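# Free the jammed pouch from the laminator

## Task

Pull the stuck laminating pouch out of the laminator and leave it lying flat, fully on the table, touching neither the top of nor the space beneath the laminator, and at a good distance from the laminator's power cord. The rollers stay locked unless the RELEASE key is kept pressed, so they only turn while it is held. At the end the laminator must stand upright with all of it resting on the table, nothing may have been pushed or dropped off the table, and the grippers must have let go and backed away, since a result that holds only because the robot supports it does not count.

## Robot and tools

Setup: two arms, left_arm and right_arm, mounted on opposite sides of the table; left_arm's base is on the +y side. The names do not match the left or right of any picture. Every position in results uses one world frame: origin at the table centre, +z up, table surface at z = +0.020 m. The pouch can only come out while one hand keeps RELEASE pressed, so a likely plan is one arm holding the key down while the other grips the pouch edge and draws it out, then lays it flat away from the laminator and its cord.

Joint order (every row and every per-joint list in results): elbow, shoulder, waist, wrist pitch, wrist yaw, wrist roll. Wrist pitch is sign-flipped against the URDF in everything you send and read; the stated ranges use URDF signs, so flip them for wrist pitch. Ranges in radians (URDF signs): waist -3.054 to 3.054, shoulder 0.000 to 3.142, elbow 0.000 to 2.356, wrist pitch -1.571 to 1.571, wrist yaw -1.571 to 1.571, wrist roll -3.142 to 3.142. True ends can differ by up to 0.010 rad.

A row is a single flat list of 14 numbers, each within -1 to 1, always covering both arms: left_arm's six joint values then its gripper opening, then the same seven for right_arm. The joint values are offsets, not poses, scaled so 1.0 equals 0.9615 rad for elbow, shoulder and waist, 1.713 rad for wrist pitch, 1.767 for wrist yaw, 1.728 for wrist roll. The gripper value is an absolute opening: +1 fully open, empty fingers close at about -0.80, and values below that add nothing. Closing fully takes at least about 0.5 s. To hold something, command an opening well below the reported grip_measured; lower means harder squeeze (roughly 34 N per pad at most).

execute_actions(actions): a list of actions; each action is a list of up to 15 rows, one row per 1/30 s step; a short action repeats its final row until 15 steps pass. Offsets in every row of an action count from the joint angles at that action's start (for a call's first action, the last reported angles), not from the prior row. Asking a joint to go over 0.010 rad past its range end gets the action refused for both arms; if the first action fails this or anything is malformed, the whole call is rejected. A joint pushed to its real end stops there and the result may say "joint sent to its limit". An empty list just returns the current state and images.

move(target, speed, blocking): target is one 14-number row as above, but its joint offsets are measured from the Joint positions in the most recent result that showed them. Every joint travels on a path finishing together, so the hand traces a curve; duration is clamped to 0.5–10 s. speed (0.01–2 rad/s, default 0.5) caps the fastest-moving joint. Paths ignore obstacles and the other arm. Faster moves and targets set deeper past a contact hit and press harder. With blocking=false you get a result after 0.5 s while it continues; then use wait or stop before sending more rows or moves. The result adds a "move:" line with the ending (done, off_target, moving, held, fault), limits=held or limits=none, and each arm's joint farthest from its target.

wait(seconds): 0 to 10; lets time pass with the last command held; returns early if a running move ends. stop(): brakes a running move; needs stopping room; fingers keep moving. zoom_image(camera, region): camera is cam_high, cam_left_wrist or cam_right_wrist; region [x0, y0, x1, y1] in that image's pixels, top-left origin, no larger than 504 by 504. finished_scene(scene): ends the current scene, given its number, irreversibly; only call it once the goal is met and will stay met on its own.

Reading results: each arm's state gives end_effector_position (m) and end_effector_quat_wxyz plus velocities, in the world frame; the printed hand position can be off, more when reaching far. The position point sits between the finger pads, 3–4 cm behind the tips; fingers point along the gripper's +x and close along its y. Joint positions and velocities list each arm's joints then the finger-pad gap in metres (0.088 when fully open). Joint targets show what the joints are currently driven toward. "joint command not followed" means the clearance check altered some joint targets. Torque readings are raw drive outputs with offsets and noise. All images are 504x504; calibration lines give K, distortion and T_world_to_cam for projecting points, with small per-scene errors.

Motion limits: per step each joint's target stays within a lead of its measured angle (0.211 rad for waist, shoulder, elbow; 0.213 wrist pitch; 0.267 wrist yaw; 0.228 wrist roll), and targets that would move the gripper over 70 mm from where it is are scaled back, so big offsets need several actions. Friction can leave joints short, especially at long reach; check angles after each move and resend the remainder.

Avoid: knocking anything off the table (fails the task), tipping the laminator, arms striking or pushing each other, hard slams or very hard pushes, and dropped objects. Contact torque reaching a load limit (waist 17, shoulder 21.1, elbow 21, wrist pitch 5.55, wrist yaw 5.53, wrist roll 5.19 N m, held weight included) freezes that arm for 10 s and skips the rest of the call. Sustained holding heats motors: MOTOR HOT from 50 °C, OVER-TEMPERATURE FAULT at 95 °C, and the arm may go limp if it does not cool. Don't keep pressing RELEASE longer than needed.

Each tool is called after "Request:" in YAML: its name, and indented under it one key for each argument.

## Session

Request:
execute_actions:
  actions: []

Scene clock: 0.00 s.
left_arm: end_effector_position=(+0.2873, +0.4036, +0.1840) grip_measured=+0.818 end_effector_quat_wxyz=(+0.338, +0.703, +0.510, -0.363) end_effector_velocity=(-0.002, +0.001, -0.001) end_effector_angular_velocity=(+0.011, +0.004, +0.004) | right_arm: end_effector_position=(-0.1177, -0.1112, +0.1814) grip_measured=+0.842 end_effector_quat_wxyz=(+0.374, -0.531, +0.016, +0.760) end_effector_velocity=(-0.000, -0.001, -0.001) end_effector_angular_velocity=(-0.005, +0.003, +0.008)
Joint names: [elbow, shoulder, waist, wrist pitch, wrist yaw, wrist roll]
Joint positions: left_arm=[ 1.302  1.793  0.728  1.11  -0.546  1.309  0.079] | right_arm=[ 1.216  1.711 -0.514  0.5   -0.216 -1.026  0.08 ]
Joint velocities: left_arm=[-0.002  0.002 -0.002  0.007 -0.007 -0.007 -0.   ] | right_arm=[ 0.002  0.002 -0.002  0.007 -0.007 -0.007 -0.   ]
Joint torques (N m, as the arm reports them, + toward a larger Joint positions number): no reading
Motor temperatures (°C, as the motors report them): left_arm=[32 32 30 33 28 29] | right_arm=[33 37 32 33 29 31]
Heat: left arm: hottest wrist pitch 33 °C (+0.0 °C/min); right arm: hottest shoulder 37 °C (+0.0 °C/min).
Joint targets: left_arm=[1.302 1.793 0.728 1.110 -0.546 1.309] | right_arm=[1.216 1.711 -0.514 0.500 -0.216 -1.026]
camera_calibration (this result's frames):
cam_left_wrist: T_world_to_cam=[[-0.959044, 0.263118, -0.1049, 0.197061], [0.0873312, 0.626952, 0.774148, -0.39201], [0.269459, 0.73328, -0.624253, -0.179097], [0, 0, 0, 1]] pos_world=[0.271484, 0.325249, 0.212344]
cam_right_wrist: T_world_to_cam=[[0.578562, 0.698507, 0.421134, 0.0731152], [0.805447, -0.570651, -0.160037, 0.0933348], [0.128534, 0.431792, -0.892768, 0.305584], [0, 0, 0, 1]] pos_world=[-0.156756, -0.129759, 0.256961]

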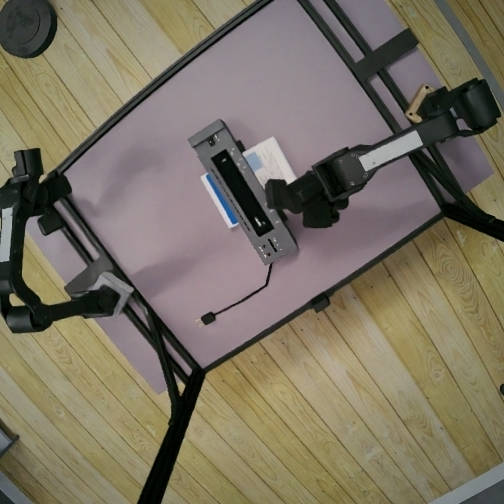

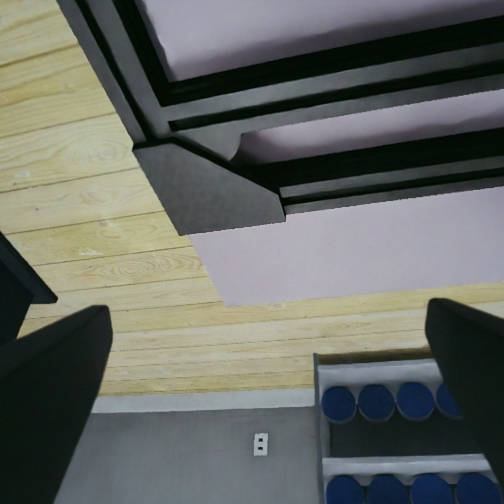

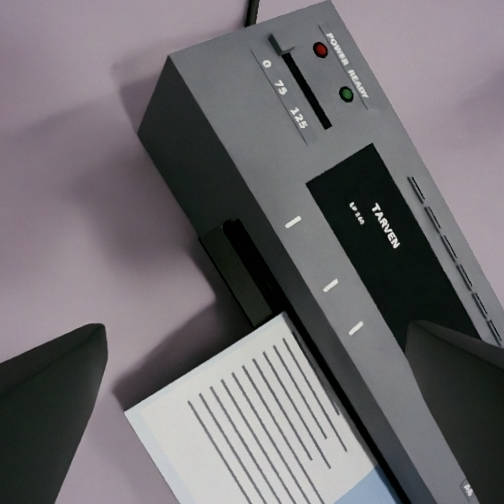

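Request:
zoom_image:
  camera: "cam_high"
  region: [160, 90, 340, 270]

Region (160, 90, 340, 270) of cam_high's 504x504 image, scaled by 2.800, with more detail than that image has.

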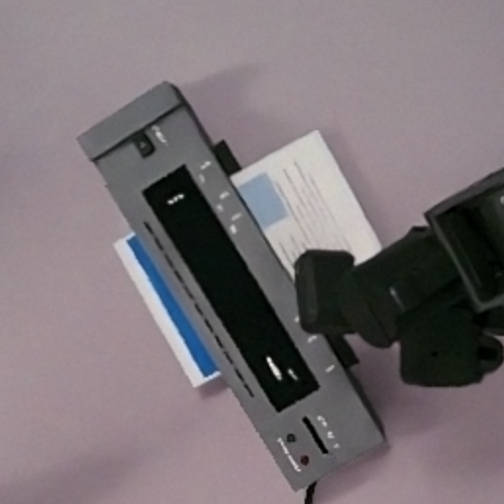

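Request:
zoom_image:
  camera: "cam_high"
  region: [180, 110, 250, 180]

Region (180, 110, 250, 180) of cam_high's 504x504 image, scaled by 7.200, with more detail than that image has.

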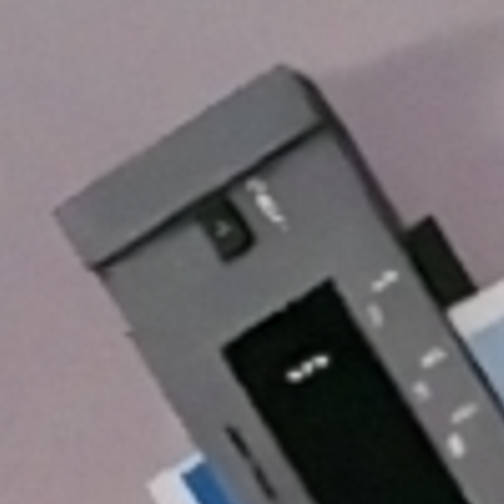

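Request:
move:
  target: [0.43,0.27,-0.835,-0.206,0.309,-0.757,-0.85, -0.898,-0.159,-0.183,-0.583,0.06,-0.369,-0.19]
  speed: 1.0

Scene clock: 47.60 s.
left_arm: end_effector_position=(+0.1079, +0.0112, +0.2030) grip_measured=-0.814 end_effector_quat_wxyz=(+0.682, +0.316, +0.414, -0.513) end_effector_velocity=(+0.000, -0.001, -0.001) end_effector_angular_velocity=(-0.001, -0.004, +0.007) | right_arm: end_effector_position=(-0.0561, -0.2119, +0.0777) grip_measured=-0.190 end_effector_quat_wxyz=(+0.339, -0.659, -0.251, +0.622) end_effector_velocity=(+0.003, -0.002, -0.001) end_effector_angular_velocity=(-0.009, -0.008, -0.008)
Joint names: [elbow, shoulder, waist, wrist pitch, wrist yaw, wrist roll]
Joint positions: left_arm=[ 1.7    2.036 -0.078  0.76  -0.003  0.008  0.   ] | right_arm=[ 0.359  1.567 -0.687 -0.495 -0.112 -1.661  0.03 ]
Joint velocities: left_arm=[-0.002  0.002 -0.002 -0.007 -0.007 -0.007  0.   ] | right_arm=[-0.002 -0.002 -0.007  0.007  0.007 -0.007 -0.   ]
Joint torques (N m, as the arm reports them, + toward a larger Joint positions number): left_arm=[ 8.37 -9.47  0.3  -1.26  0.15 -0.19] | right_arm=[ 4.36 -4.74 -0.23 -1.52 -0.02 -0.05]
Motor temperatures (°C, as the motors report them): left_arm=[35 37 30 33 28 29] | right_arm=[37 43 32 36 29 31]
Heat: left arm: hottest shoulder 37 °C (+5.0 °C/min); right arm: hottest shoulder 43 °C (+7.6 °C/min).
Joint targets: left_arm=[1.716 2.052 -0.075 0.757 0.000 0.001] | right_arm=[0.353 1.558 -0.690 -0.499 -0.110 -1.664]
move: off_target (left_arm); limits=none; left_arm: farthest joint: the shoulder, 0.017 radians from its target (0.260 radians at the start); right_arm: farthest joint: the shoulder, 0.009 radians from its target (0.153 radians at the start)
camera_calibration (this result's frames):
cam_left_wrist: T_world_to_cam=[[-0.963198, -0.268389, -0.0147134, 0.118309], [-0.264728, 0.956696, -0.121044, 0.0709684], [0.0465631, -0.112694, -0.992538, 0.277126], [0, 0, 0, 1]] pos_world=[0.119838, -0.00491189, 0.28539]
cam_right_wrist: T_world_to_cam=[[0.068548, 0.607371, 0.791456, 0.0748909], [0.911188, -0.361162, 0.198241, -0.00785537], [0.406249, 0.707575, -0.578186, 0.29819], [0, 0, 0, 1]] pos_world=[-0.119115, -0.259315, 0.114693]

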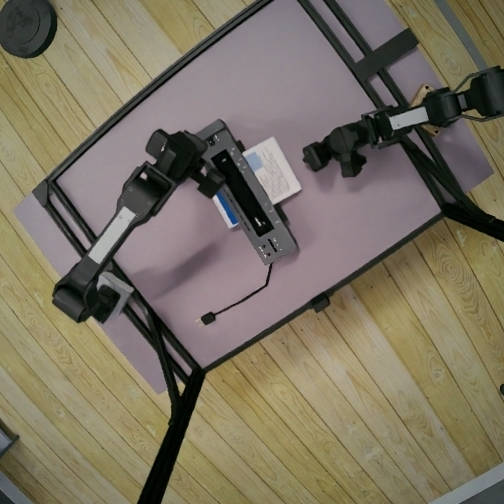

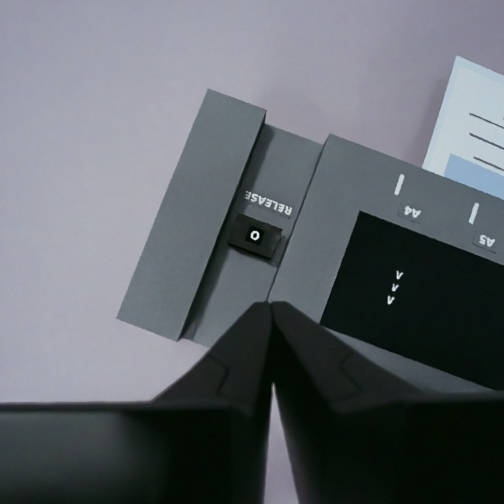

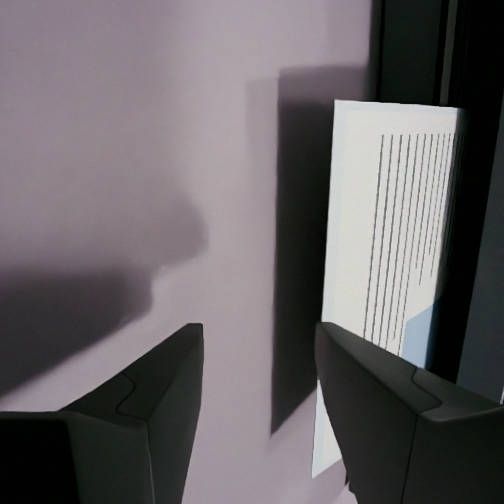

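Request:
zoom_image:
  camera: "cam_left_wrist"
  region: [180, 160, 340, 320]

Request:
zoom_image:
  camera: "cam_right_wrist"
  region: [260, 60, 500, 300]

Region (180, 160, 340, 320) of cam_left_wrist's 504x504 image, scaled by 3.150, with more detail than that image has.

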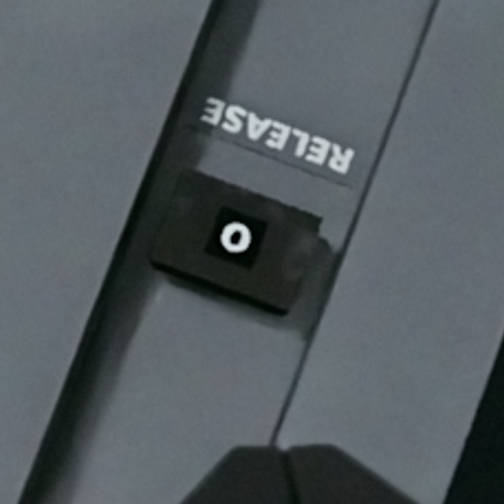

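Region (260, 60, 500, 300) of cam_right_wrist's 504x504 image, scaled by 2.100, with more detail than that image has.

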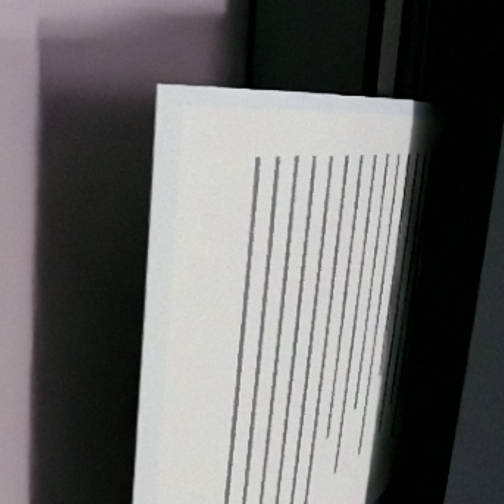

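Request:
move:
  target: [0.2075,0.2212,0.083,0.047,0.103,0.236,-0.85, 0.3167,0.3047,0.026,0.002,0.008,0.003,-0.19]
  speed: 0.4

Scene clock: 81.17 s.
left_arm: end_effector_position=(+0.1274, -0.0093, +0.1661) grip_measured=-0.814 end_effector_quat_wxyz=(+0.568, +0.400, +0.369, -0.617) end_effector_velocity=(+0.000, -0.001, +0.001) end_effector_angular_velocity=(-0.004, -0.006, +0.007) | right_arm: end_effector_position=(-0.0421, -0.1378, +0.0695) grip_measured=-0.189 end_effector_quat_wxyz=(+0.336, -0.659, -0.255, +0.622) end_effector_velocity=(+0.001, -0.003, -0.004) end_effector_angular_velocity=(-0.022, -0.006, +0.012)
Joint names: [elbow, shoulder, waist, wrist pitch, wrist yaw, wrist roll]
Joint positions: left_arm=[ 1.885  2.233 -0.001  0.839  0.177  0.409  0.   ] | right_arm=[ 0.65   1.847 -0.665 -0.486 -0.1   -1.656  0.03 ]
Joint velocities: left_arm=[-0.002 -0.002 -0.002 -0.007 -0.007 -0.007  0.   ] | right_arm=[ 0.002  0.002 -0.007  0.022 -0.007 -0.022  0.   ]
Joint torques (N m, as the arm reports them, + toward a larger Joint positions number): left_arm=[  8.11 -10.76   0.21  -0.87   0.32   0.2 ] | right_arm=[ 6.68 -4.25  0.36 -1.65 -0.02  0.01]
Motor temperatures (°C, as the motors report them): left_arm=[39 39 30 35 28 29] | right_arm=[36 42 32 40 29 31]
Heat: left arm: hottest shoulder 39 °C (+4.1 °C/min); right arm: hottest shoulder 42 °C (+1.0 °C/min).
Joint targets: left_arm=[1.899 2.249 0.002 0.840 0.179 0.415] | right_arm=[0.663 1.860 -0.662 -0.492 -0.098 -1.656]
move: off_target (left_arm, right_arm); limits=none; left_arm: farthest joint: the shoulder, 0.016 radians from its target (0.213 radians at the start); right_arm: farthest joint: the elbow, 0.014 radians from its target (0.305 radians at the start)
camera_calibration (this result's frames):
cam_left_wrist: T_world_to_cam=[[-0.995994, 0.0890652, -0.00801689, 0.137452], [0.089403, 0.993736, -0.0670493, 0.0375006], [0.00199492, -0.0674974, -0.997717, 0.244252], [0, 0, 0, 1]] pos_world=[0.133061, -0.0330215, 0.24731]
cam_right_wrist: T_world_to_cam=[[0.0597758, 0.607722, 0.791897, 0.0350029], [0.913729, -0.352719, 0.201713, 0.00881555], [0.401903, 0.711522, -0.576378, 0.235496], [0, 0, 0, 1]] pos_world=[-0.104794, -0.185723, 0.106238]

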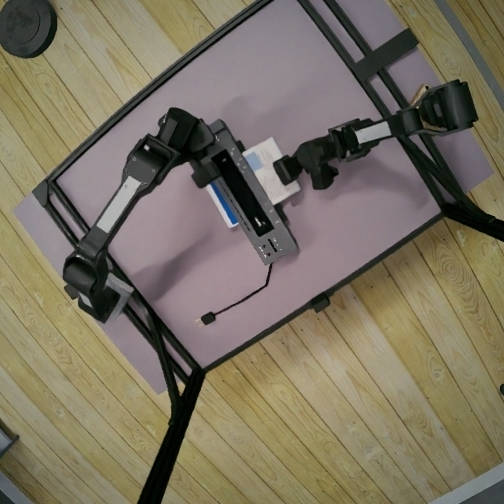

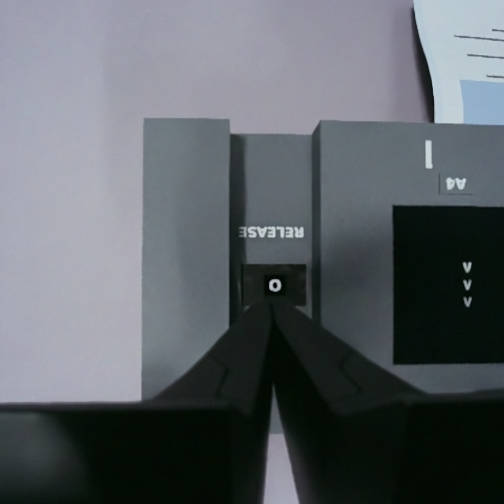

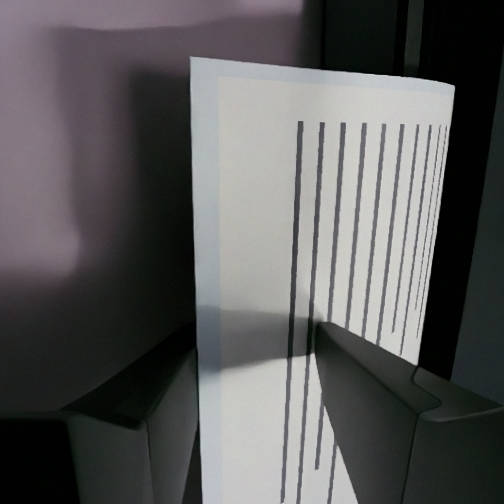

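Request:
zoom_image:
  camera: "cam_left_wrist"
  region: [210, 210, 340, 340]

Region (210, 210, 340, 340) of cam_left_wrist's 504x504 image, scaled by 3.877, with more detail than that image has.

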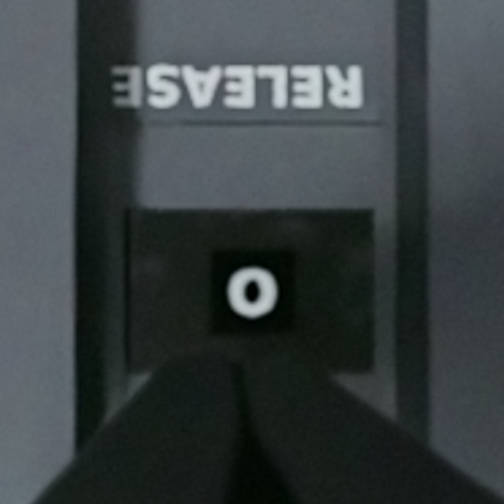

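Request:
execute_actions:
  actions:
    - [[0.014,0.018,-0.001,-0.001,0,0,-0.85, 0,0,0,0,0,0,-0.23],[0.013,0.021,-0.002,-0.003,0,0,-0.85, 0,0,0,0,0,0,-0.28],[0.012,0.025,-0.004,-0.005,0,0,-0.85, 0,0,0,0,0,0,-0.33],[0.011,0.030,-0.006,-0.008,0,0,-0.85, 0,0,0,0,0,0,-0.38],[0.010,0.036,-0.008,-0.011,0,0,-0.85, 0,0,0,0,0,0,-0.43],[0.009,0.042,-0.010,-0.014,0,0,-0.85, 0,0,0,0,0,0,-0.48],[0.008,0.048,-0.012,-0.018,0,0,-0.85, 0,0,0,0,0,0,-0.53],[0.007,0.054,-0.014,-0.021,0,0,-0.85, 0,0,0,0,0,0,-0.58],[0.006,0.059,-0.015,-0.024,0,0,-0.85, 0,0,0,0,0,0,-0.63],[0.006,0.064,-0.016,-0.026,0,0,-0.85, 0,0,0,0,0,0,-0.68],[0.005,0.068,-0.017,-0.028,0,0,-0.85, 0,0,0,0,0,0,-0.73],[0.005,0.071,-0.0175,-0.030,0,0,-0.85, 0,0,0,0,0,0,-0.78],[0.005,0.073,-0.018,-0.031,0,0,-0.85, 0,0,0,0,0,0,-0.83],[0.005,0.074,-0.018,-0.0312,0,0,-0.85, 0,0,0,0,0,0,-0.9],[0.005,0.074,-0.018,-0.0312,0,0,-0.85, 0,0,0,0,0,0,-1]]

Request:
execute_actions:
  actions: []

Scene clock: 101.23 s.
left_arm: end_effector_position=(+0.1258, -0.0179, +0.1482) grip_measured=-0.814 end_effector_quat_wxyz=(+0.567, +0.402, +0.366, -0.619) end_effector_velocity=(+0.002, -0.021, -0.008) end_effector_angular_velocity=(-0.068, -0.029, -0.003) | right_arm: end_effector_position=(-0.0421, -0.1378, +0.0692) grip_measured=-0.775 end_effector_quat_wxyz=(+0.336, -0.659, -0.255, +0.623) end_effector_velocity=(-0.001, -0.004, -0.003) end_effector_angular_velocity=(-0.018, +0.014, +0.014)
Joint names: [elbow, shoulder, waist, wrist pitch, wrist yaw, wrist roll]
Joint positions: left_arm=[ 1.885  2.276 -0.01   0.794  0.174  0.409  0.   ] | right_arm=[ 0.65   1.847 -0.665 -0.485 -0.1   -1.656  0.001]
Joint velocities: left_arm=[-0.002  0.032 -0.012 -0.11  -0.007 -0.007  0.   ] | right_arm=[-0.002 -0.002 -0.007  0.022 -0.022 -0.007 -0.032]
Joint torques (N m, as the arm reports them, + toward a larger Joint positions number): left_arm=[ 6.89 -9.81 -0.7  -1.26  0.3   0.01] | right_arm=[ 4.96 -5.67  0.03 -1.29 -0.08  0.01]
Motor temperatures (°C, as the motors report them): left_arm=[40 41 30 34 28 29] | right_arm=[37 41 32 42 29 31]
Heat: left arm: hottest shoulder 41 °C (+5.1 °C/min); right arm: hottest wrist pitch 42 °C (-1.0 °C/min).
Joint targets: left_arm=[1.889 2.304 -0.018 0.785 0.176 0.409] | right_arm=[0.649 1.847 -0.665 -0.486 -0.100 -1.656]
camera_calibration (this result's frames):
cam_left_wrist: T_world_to_cam=[[-0.995179, 0.097411, -0.0113931, 0.137076], [0.0979607, 0.992896, -0.0675332, 0.0440356], [0.00473373, -0.0683237, -0.997652, 0.225454], [0, 0, 0, 1]] pos_world=[0.131034, -0.0416716, 0.22946]
cam_right_wrist: T_world_to_cam=[[0.0603849, 0.608555, 0.791211, 0.0354013], [0.913759, -0.352729, 0.201562, 0.00886226], [0.401745, 0.710805, -0.577372, 0.235387], [0, 0, 0, 1]] pos_world=[-0.104801, -0.185732, 0.106109]

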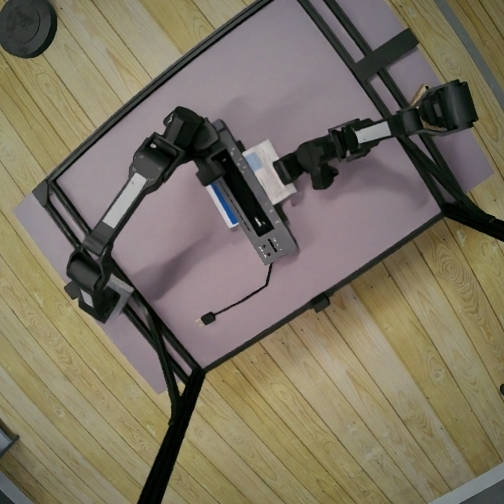

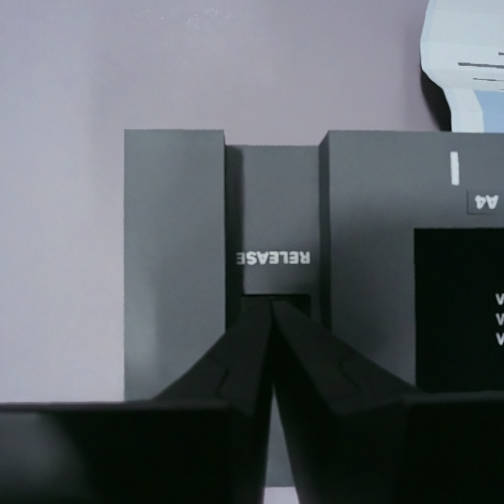

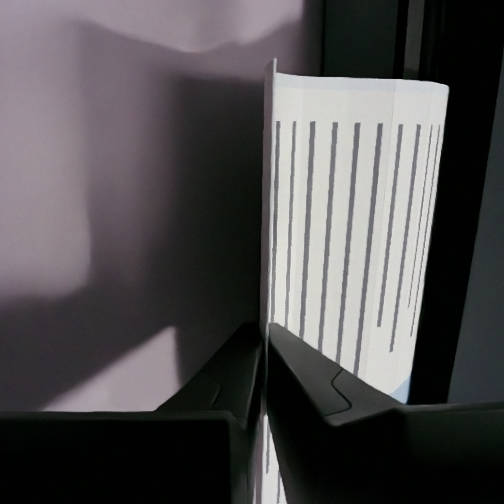

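Scene clock: 101.23 s.
left_arm: end_effector_position=(+0.1258, -0.0179, +0.1482) grip_measured=-0.814 end_effector_quat_wxyz=(+0.567, +0.402, +0.366, -0.619) end_effector_velocity=(+0.002, -0.021, -0.008) end_effector_angular_velocity=(-0.068, -0.029, -0.003) | right_arm: end_effector_position=(-0.0421, -0.1378, +0.0692) grip_measured=-0.775 end_effector_quat_wxyz=(+0.336, -0.659, -0.255, +0.623) end_effector_velocity=(-0.001, -0.004, -0.003) end_effector_angular_velocity=(-0.018, +0.014, +0.014)
Joint names: [elbow, shoulder, waist, wrist pitch, wrist yaw, wrist roll]
Joint positions: left_arm=[ 1.885  2.276 -0.01   0.794  0.174  0.409  0.   ] | right_arm=[ 0.65   1.847 -0.665 -0.485 -0.1   -1.656  0.001]
Joint velocities: left_arm=[-0.002  0.032 -0.012 -0.11  -0.007 -0.007  0.   ] | right_arm=[-0.002 -0.002 -0.007  0.022 -0.022 -0.007 -0.032]
Joint torques (N m, as the arm reports them, + toward a larger Joint positions number): left_arm=[ 6.89 -9.81 -0.7  -1.26  0.3   0.01] | right_arm=[ 4.96 -5.67  0.03 -1.29 -0.08  0.01]
Motor temperatures (°C, as the motors report them): left_arm=[40 41 30 34 28 29] | right_arm=[37 41 32 42 29 31]
Heat: left arm: hottest shoulder 41 °C (+5.1 °C/min); right arm: hottest wrist pitch 42 °C (-1.0 °C/min).
Joint targets: left_arm=[1.889 2.304 -0.018 0.785 0.176 0.409] | right_arm=[0.649 1.847 -0.665 -0.486 -0.100 -1.656]
camera_calibration (this result's frames):
cam_left_wrist: T_world_to_cam=[[-0.995179, 0.097411, -0.0113931, 0.137076], [0.0979607, 0.992896, -0.0675332, 0.0440356], [0.00473373, -0.0683237, -0.997652, 0.225454], [0, 0, 0, 1]] pos_world=[0.131034, -0.0416716, 0.22946]
cam_right_wrist: T_world_to_cam=[[0.0603849, 0.608555, 0.791211, 0.0354013], [0.913759, -0.352729, 0.201562, 0.00886226], [0.401745, 0.710805, -0.577372, 0.235387], [0, 0, 0, 1]] pos_world=[-0.104801, -0.185732, 0.106109]

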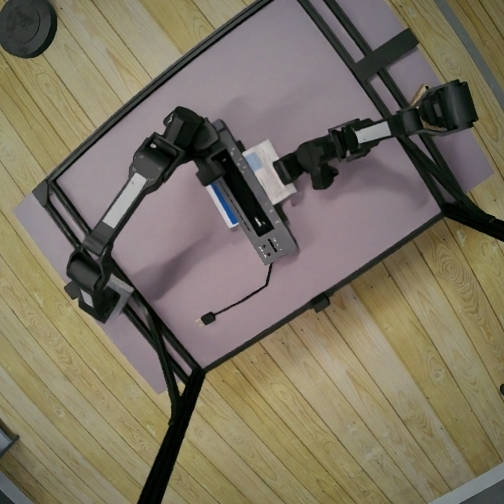

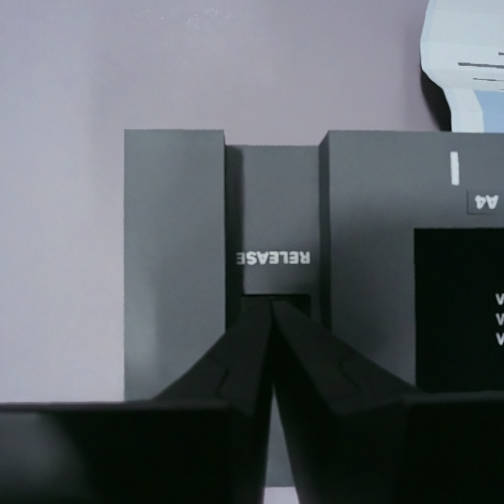

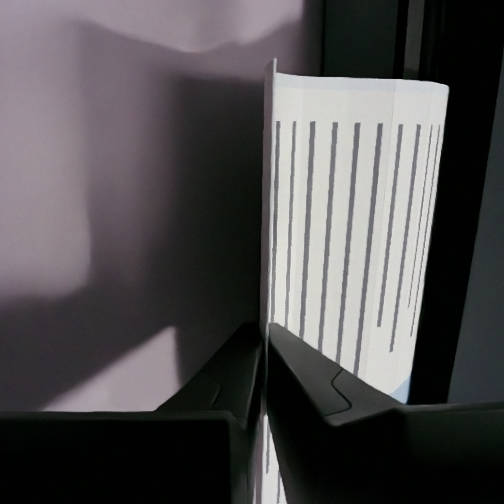

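Request:
execute_actions:
  actions: []

Scene clock: 101.80 s.
left_arm: end_effector_position=(+0.1259, -0.0187, +0.1472) grip_measured=-0.814 end_effector_quat_wxyz=(+0.567, +0.402, +0.365, -0.620) end_effector_velocity=(+0.001, -0.001, +0.001) end_effector_angular_velocity=(-0.009, +0.007, +0.006) | right_arm: end_effector_position=(-0.0421, -0.1378, +0.0692) grip_measured=-0.787 end_effector_quat_wxyz=(+0.336, -0.659, -0.255, +0.623) end_effector_velocity=(-0.002, +0.001, +0.002) end_effector_angular_velocity=(+0.011, +0.018, +0.009)
Joint names: [elbow, shoulder, waist, wrist pitch, wrist yaw, wrist roll]
Joint positions: left_arm=[ 1.885  2.279 -0.011  0.789  0.174  0.409  0.   ] | right_arm=[ 0.65   1.847 -0.665 -0.485 -0.1   -1.656  0.   ]
Joint velocities: left_arm=[-0.002 -0.002  0.002 -0.007  0.007 -0.007  0.   ] | right_arm=[-0.002 -0.002 -0.002 -0.007 -0.022  0.007 -0.   ]
Joint torques (N m, as the arm reports them, + toward a larger Joint positions number): left_arm=[ 6.9  -9.84 -0.83 -1.28  0.32  0.01] | right_arm=[ 4.95 -5.67  0.05 -1.27 -0.09  0.02]
Motor temperatures (°C, as the motors report them): left_arm=[40 41 30 34 28 29] | right_arm=[37 41 32 42 29 31]
Heat: left arm: hottest shoulder 41 °C (+5.0 °C/min); right arm: hottest wrist pitch 42 °C (-1.0 °C/min).
Joint targets: left_arm=[1.889 2.304 -0.018 0.785 0.177 0.409] | right_arm=[0.649 1.847 -0.665 -0.486 -0.100 -1.656]
camera_calibration (this result's frames):
cam_left_wrist: T_world_to_cam=[[-0.995136, 0.0977738, -0.012056, 0.137301], [0.0983753, 0.992761, -0.0689039, 0.0448567], [0.00523174, -0.0697547, -0.99755, 0.224301], [0, 0, 0, 1]] pos_world=[0.131047, -0.0423104, 0.228498]
cam_right_wrist: T_world_to_cam=[[0.0603849, 0.608555, 0.791211, 0.0354013], [0.913759, -0.352729, 0.201562, 0.00886226], [0.401745, 0.710805, -0.577372, 0.235387], [0, 0, 0, 1]] pos_world=[-0.104801, -0.185732, 0.106109]

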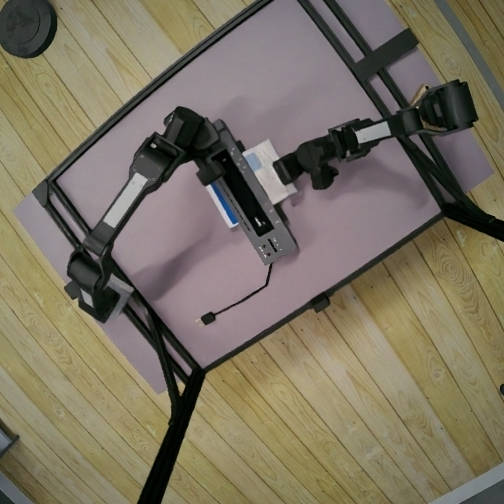

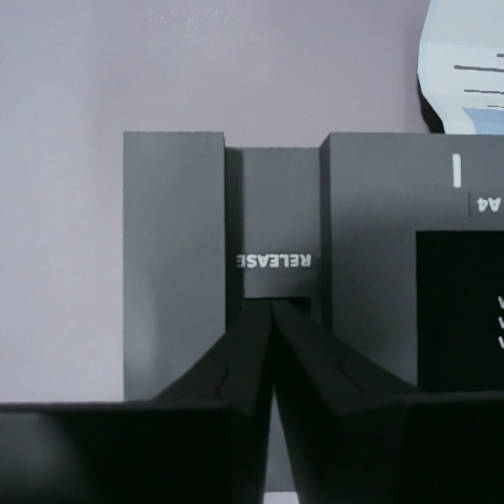

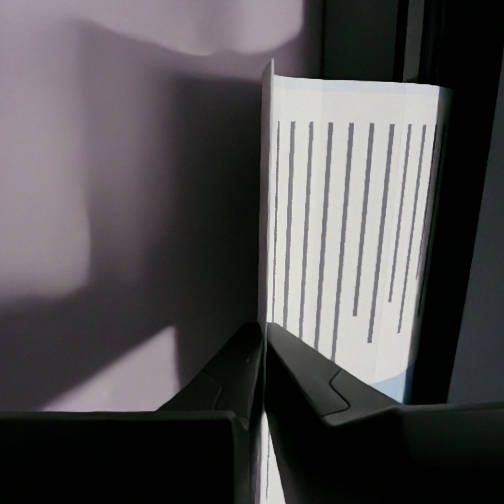

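Request:
execute_actions:
  actions:
    - [[0.003,0.028,-0.006,-0.002,0.002,0,-0.85, 0,0,0,0,0,0,-1],[0.001,0.030,-0.006,-0.002,0.002,0,-0.85, 0,0,0,0,0,0,-1],[-0.001,0.033,-0.006,-0.001,0.002,0,-0.85, 0,0,0,0,0,0,-1],[-0.003,0.036,-0.006,-0.001,0.002,0,-0.85, 0,0,0,0,0,0,-1],[-0.006,0.039,-0.006,0,0.002,0,-0.85, 0,0,0,0,0,0,-1],[-0.009,0.042,-0.006,0,0.002,0,-0.85, 0,0,0,0,0,0,-1],[-0.012,0.045,-0.006,0.001,0.002,0,-0.85, 0,0,0,0,0,0,-1],[-0.014,0.048,-0.006,0.002,0.002,0,-0.85, 0,0,0,0,0,0,-1],[-0.016,0.051,-0.006,0.002,0.002,0,-0.85, 0,0,0,0,0,0,-1],[-0.018,0.054,-0.006,0.003,0.002,0,-0.85, 0,0,0,0,0,0,-1],[-0.020,0.056,-0.006,0.003,0.002,0,-0.85, 0,0,0,0,0,0,-1],[-0.021,0.058,-0.006,0.004,0.002,0,-0.85, 0,0,0,0,0,0,-1],[-0.022,0.059,-0.006,0.004,0.002,0,-0.85, 0,0,0,0,0,0,-1],[-0.023,0.060,-0.006,0.004,0.002,0,-0.85, 0,0,0,0,0,0,-1],[-0.023,0.060,-0.006,0.004,0.002,0,-0.85, 0,0,0,0,0,0,-1]]

Scene clock: 122.50 s.
left_arm: end_effector_position=(+0.1258, -0.0183, +0.1383) grip_measured=-0.814 end_effector_quat_wxyz=(+0.563, +0.405, +0.371, -0.618) end_effector_velocity=(-0.004, +0.004, -0.004) end_effector_angular_velocity=(+0.028, +0.006, +0.002) | right_arm: end_effector_position=(-0.0421, -0.1378, +0.0692) grip_measured=-0.787 end_effector_quat_wxyz=(+0.336, -0.659, -0.255, +0.623) end_effector_velocity=(+0.002, +0.002, +0.004) end_effector_angular_velocity=(+0.022, -0.006, +0.003)
Joint names: [elbow, shoulder, waist, wrist pitch, wrist yaw, wrist roll]
Joint positions: left_arm=[ 1.885  2.297 -0.011  0.787  0.173  0.409  0.   ] | right_arm=[ 0.65   1.847 -0.665 -0.485 -0.1   -1.656  0.   ]
Joint velocities: left_arm=[-0.002  0.002 -0.007  0.022 -0.007 -0.007  0.   ] | right_arm=[-0.002 -0.002 -0.007 -0.022 -0.007 -0.007 -0.   ]
Joint torques (N m, as the arm reports them, + toward a larger Joint positions number): left_arm=[ 3.64 -8.31 -0.64 -0.43  0.35  0.03] | right_arm=[ 5.01 -5.61  0.03 -1.17 -0.09  0.03]
Motor temperatures (°C, as the motors report them): left_arm=[39 42 30 35 28 29] | right_arm=[36 43 32 42 29 31]
Heat: left arm: hottest shoulder 42 °C (+4.0 °C/min); right arm: hottest shoulder 43 °C (+0.0 °C/min).
Joint targets: left_arm=[1.863 2.336 -0.016 0.796 0.177 0.409] | right_arm=[0.650 1.847 -0.665 -0.485 -0.100 -1.656]
camera_calibration (this result's frames):
cam_left_wrist: T_world_to_cam=[[-0.995195, 0.0977657, -0.00541498, 0.136171], [0.0979155, 0.99371, -0.0543503, 0.0419477], [0.0000673159, -0.0546194, -0.998507, 0.216545], [0, 0, 0, 1]] pos_world=[0.131395, -0.0431692, 0.219239]
cam_right_wrist: T_world_to_cam=[[0.0603849, 0.608555, 0.791211, 0.0354013], [0.913759, -0.352729, 0.201562, 0.00886226], [0.401745, 0.710805, -0.577372, 0.235387], [0, 0, 0, 1]] pos_world=[-0.104801, -0.185732, 0.106109]

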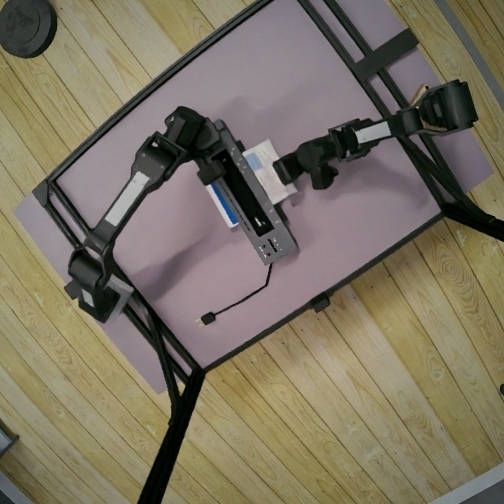

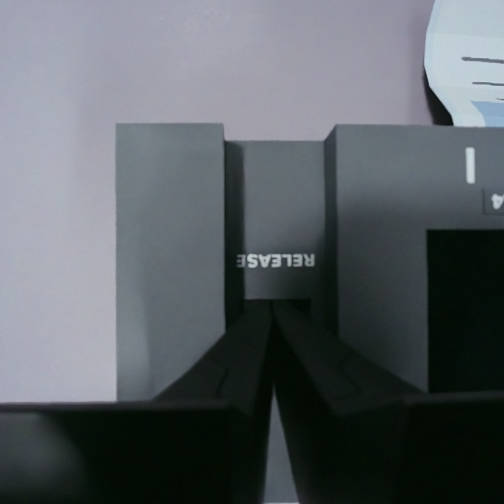

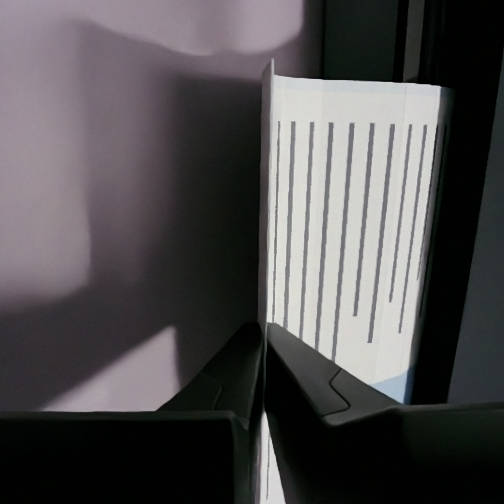

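Request:
zoom_image:
  camera: "cam_left_wrist"
  region: [210, 230, 350, 370]

Region (210, 230, 350, 370) of cam_left_wrist's 504x504 image, scaled by 3.600, with more detail than that image has.

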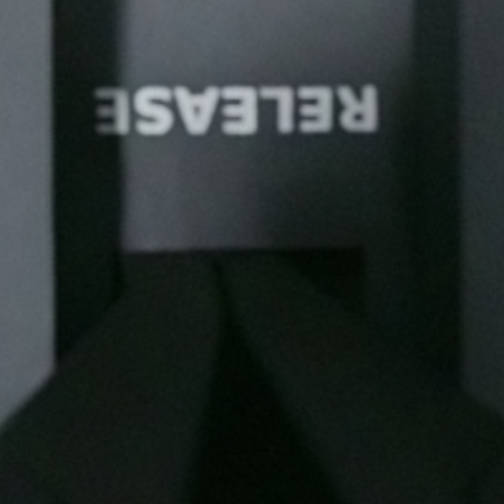

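Request:
execute_actions:
  actions:
    - [[-0.023,0.043,-0.005,0.005,0.002,0,-0.85, -0.0024,-0.0042,-0.0006,0.0021,0,-0.0004,-1],[-0.023,0.043,-0.005,0.005,0.002,0,-0.85, -0.0054,-0.0096,-0.0013,0.0048,-0.0005,-0.0008,-1],[-0.023,0.043,-0.005,0.005,0.002,0,-0.85, -0.009,-0.0159,-0.0021,0.008,-0.001,-0.0014,-1],[-0.023,0.043,-0.005,0.005,0.002,0,-0.85, -0.0131,-0.0234,-0.003,0.0117,-0.0012,-0.002,-1],[-0.023,0.043,-0.005,0.005,0.002,0,-0.85, -0.0178,-0.0319,-0.0041,0.016,-0.0016,-0.0027,-1],[-0.023,0.043,-0.005,0.005,0.002,0,-0.85, -0.0232,-0.0416,-0.0052,0.0208,-0.002,-0.0034,-1],[-0.023,0.043,-0.005,0.005,0.002,0,-0.85, -0.0291,-0.0523,-0.0064,0.0261,-0.0024,-0.0043,-1],[-0.023,0.043,-0.005,0.005,0.002,0,-0.85, -0.0356,-0.0641,-0.0077,0.0319,-0.0029,-0.0052,-1],[-0.023,0.043,-0.005,0.005,0.002,0,-0.85, -0.0408,-0.0739,-0.0087,0.0367,-0.0032,-0.0059,-1],[-0.023,0.043,-0.005,0.005,0.002,0,-0.85, -0.046,-0.0837,-0.0096,0.0415,-0.0035,-0.0067,-1],[-0.023,0.043,-0.005,0.005,0.002,0,-0.85, -0.0513,-0.0935,-0.0106,0.0463,-0.0038,-0.0074,-1],[-0.023,0.043,-0.005,0.005,0.002,0,-0.85, -0.0565,-0.1033,-0.0115,0.051,-0.0041,-0.0081,-1],[-0.023,0.043,-0.005,0.005,0.002,0,-0.85, -0.0617,-0.113,-0.0124,0.0558,-0.0045,-0.0089,-1],[-0.023,0.043,-0.005,0.005,0.002,0,-0.85, -0.0673,-0.1234,-0.0134,0.0609,-0.0048,-0.0096,-1],[-0.023,0.043,-0.005,0.005,0.002,0,-0.85, -0.0728,-0.1337,-0.0144,0.0659,-0.0051,-0.0104,-1]]

Scene clock: 138.97 s.
left_arm: end_effector_position=(+0.1258, -0.0183, +0.1381) grip_measured=-0.814 end_effector_quat_wxyz=(+0.563, +0.405, +0.371, -0.618) end_effector_velocity=(-0.001, +0.003, -0.002) end_effector_angular_velocity=(+0.014, +0.001, +0.007) | right_arm: end_effector_position=(-0.0438, -0.1521, +0.0835) grip_measured=-0.786 end_effector_quat_wxyz=(+0.332, -0.661, -0.252, +0.624) end_effector_velocity=(-0.001, -0.024, +0.067) end_effector_angular_velocity=(+0.070, -0.008, -0.016)
Joint names: [elbow, shoulder, waist, wrist pitch, wrist yaw, wrist roll]
Joint positions: left_arm=[ 1.885  2.297 -0.011  0.787  0.173  0.409  0.   ] | right_arm=[ 0.615  1.746 -0.672 -0.408 -0.105 -1.664  0.   ]
Joint velocities: left_arm=[-0.007 -0.002 -0.002  0.007 -0.007 -0.007  0.   ] | right_arm=[-0.066 -0.32  -0.017  0.183 -0.007  0.007  0.   ]
Joint torques (N m, as the arm reports them, + toward a larger Joint positions number): left_arm=[ 3.64 -8.04 -0.49 -0.4   0.31  0.  ] | right_arm=[ 2.35 -5.59 -0.44  0.24 -0.21 -0.18]
Motor temperatures (°C, as the motors report them): left_arm=[37 41 30 34 28 29] | right_arm=[36 43 32 41 29 31]
Heat: left arm: hottest shoulder 41 °C (+2.0 °C/min); right arm: hottest shoulder 43 °C (+1.0 °C/min).
Joint targets: left_arm=[1.863 2.338 -0.015 0.796 0.177 0.409] | right_arm=[0.580 1.718 -0.679 -0.372 -0.109 -1.674]
camera_calibration (this result's frames):
cam_left_wrist: T_world_to_cam=[[-0.995195, 0.0977676, -0.00524926, 0.13614], [0.0979084, 0.993729, -0.0540073, 0.0418751], [-0.0000638224, -0.0542618, -0.998527, 0.21638], [0, 0, 0, 1]] pos_world=[0.131399, -0.0431813, 0.219038]
cam_right_wrist: T_world_to_cam=[[0.0582356, 0.616866, 0.78491, 0.034551], [0.914384, -0.348494, 0.206042, 0.00281353], [0.400637, 0.705711, -0.584348, 0.254204], [0, 0, 0, 1]] pos_world=[-0.106428, -0.199728, 0.120845]

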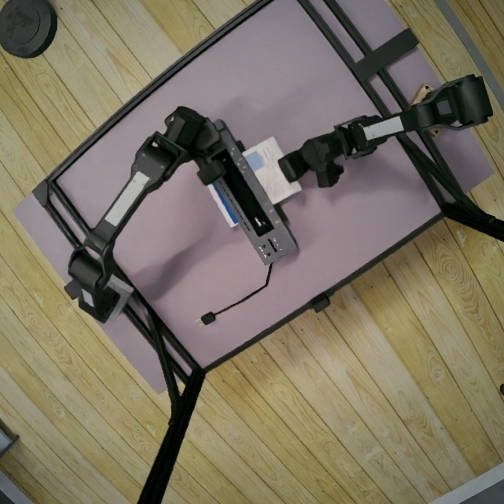

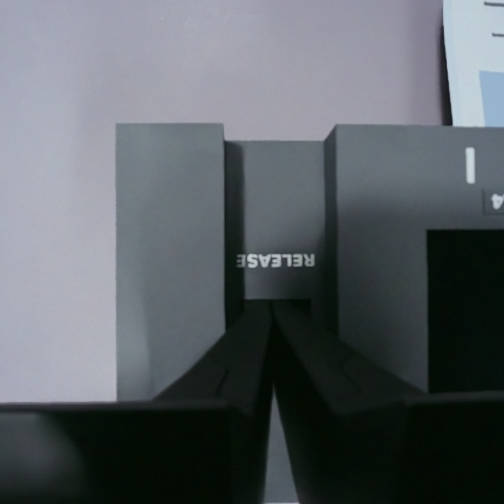

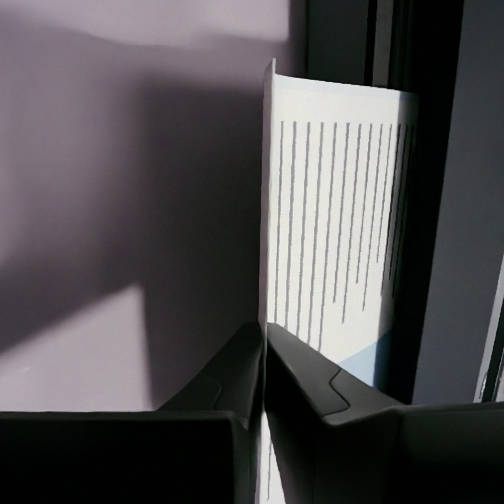

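Request:
execute_actions:
  actions: []

Request:
zoom_image:
  camera: "cam_high"
  region: [160, 90, 340, 270]

Scene clock: 139.67 s.
left_arm: end_effector_position=(+0.1258, -0.0183, +0.1381) grip_measured=-0.814 end_effector_quat_wxyz=(+0.563, +0.405, +0.371, -0.618) end_effector_velocity=(-0.003, +0.002, +0.001) end_effector_angular_velocity=(+0.005, +0.012, +0.002) | right_arm: end_effector_position=(-0.0444, -0.1618, +0.0809) grip_measured=-0.786 end_effector_quat_wxyz=(+0.324, -0.664, -0.243, +0.628) end_effector_velocity=(+0.002, -0.002, +0.001) end_effector_angular_velocity=(-0.004, -0.010, -0.003)
Joint names: [elbow, shoulder, waist, wrist pitch, wrist yaw, wrist roll]
Joint positions: left_arm=[ 1.885  2.297 -0.011  0.787  0.173  0.409  0.   ] | right_arm=[ 0.594  1.721 -0.678 -0.378 -0.106 -1.671  0.   ]
Joint velocities: left_arm=[-0.007 -0.007 -0.002  0.007  0.007 -0.007  0.   ] | right_arm=[-0.002 -0.007 -0.002  0.007  0.007 -0.007  0.   ]
Joint torques (N m, as the arm reports them, + toward a larger Joint positions number): left_arm=[ 3.63 -8.06 -0.51 -0.41  0.34  0.01] | right_arm=[ 3.76 -5.36 -0.11 -0.65 -0.19 -0.07]
Motor temperatures (°C, as the motors report them): left_arm=[37 41 30 34 28 29] | right_arm=[36 43 32 41 29 31]
Heat: left arm: hottest shoulder 41 °C (+2.0 °C/min); right arm: hottest shoulder 43 °C (+1.0 °C/min).
Joint targets: left_arm=[1.863 2.338 -0.015 0.796 0.177 0.409] | right_arm=[0.580 1.718 -0.679 -0.372 -0.109 -1.674]
camera_calibration (this result's frames):
cam_left_wrist: T_world_to_cam=[[-0.995195, 0.0977676, -0.00524926, 0.13614], [0.0979084, 0.993729, -0.0540073, 0.0418751], [-0.0000638224, -0.0542618, -0.998527, 0.21638], [0, 0, 0, 1]] pos_world=[0.131399, -0.0431813, 0.219038]
cam_right_wrist: T_world_to_cam=[[0.0613005, 0.63707, 0.768364, 0.0473792], [0.914943, -0.343522, 0.211828, 0.000899674], [0.3989, 0.690025, -0.603941, 0.258752], [0, 0, 0, 1]] pos_world=[-0.106944, -0.20842, 0.119676]

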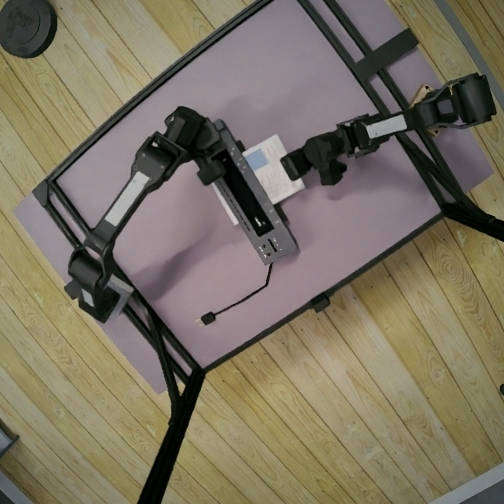

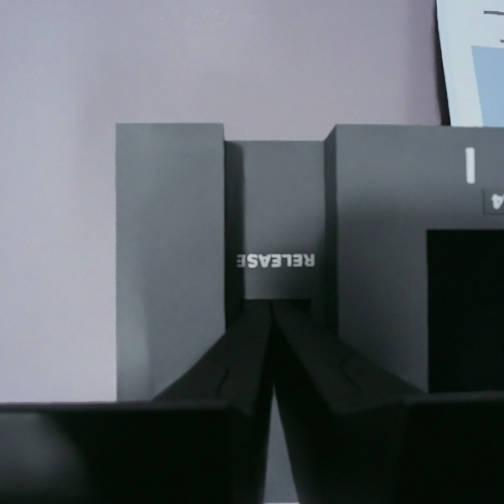

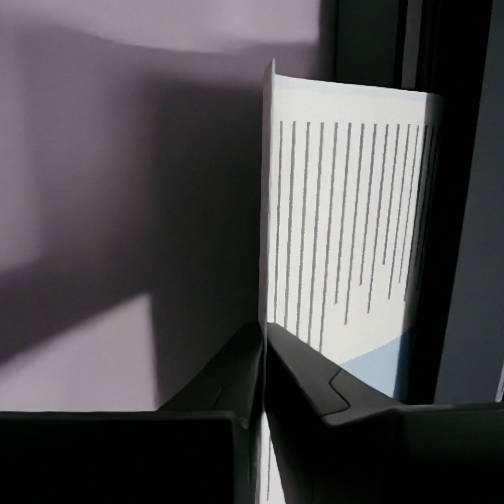

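Region (160, 90, 340, 270) of cam_high's 504x504 image, scaled by 2.800, with more detail than that image has.

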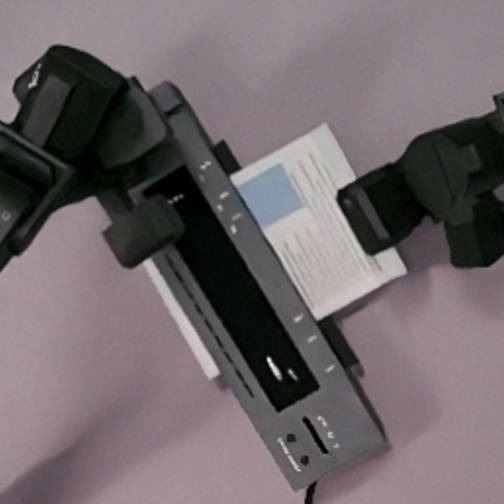

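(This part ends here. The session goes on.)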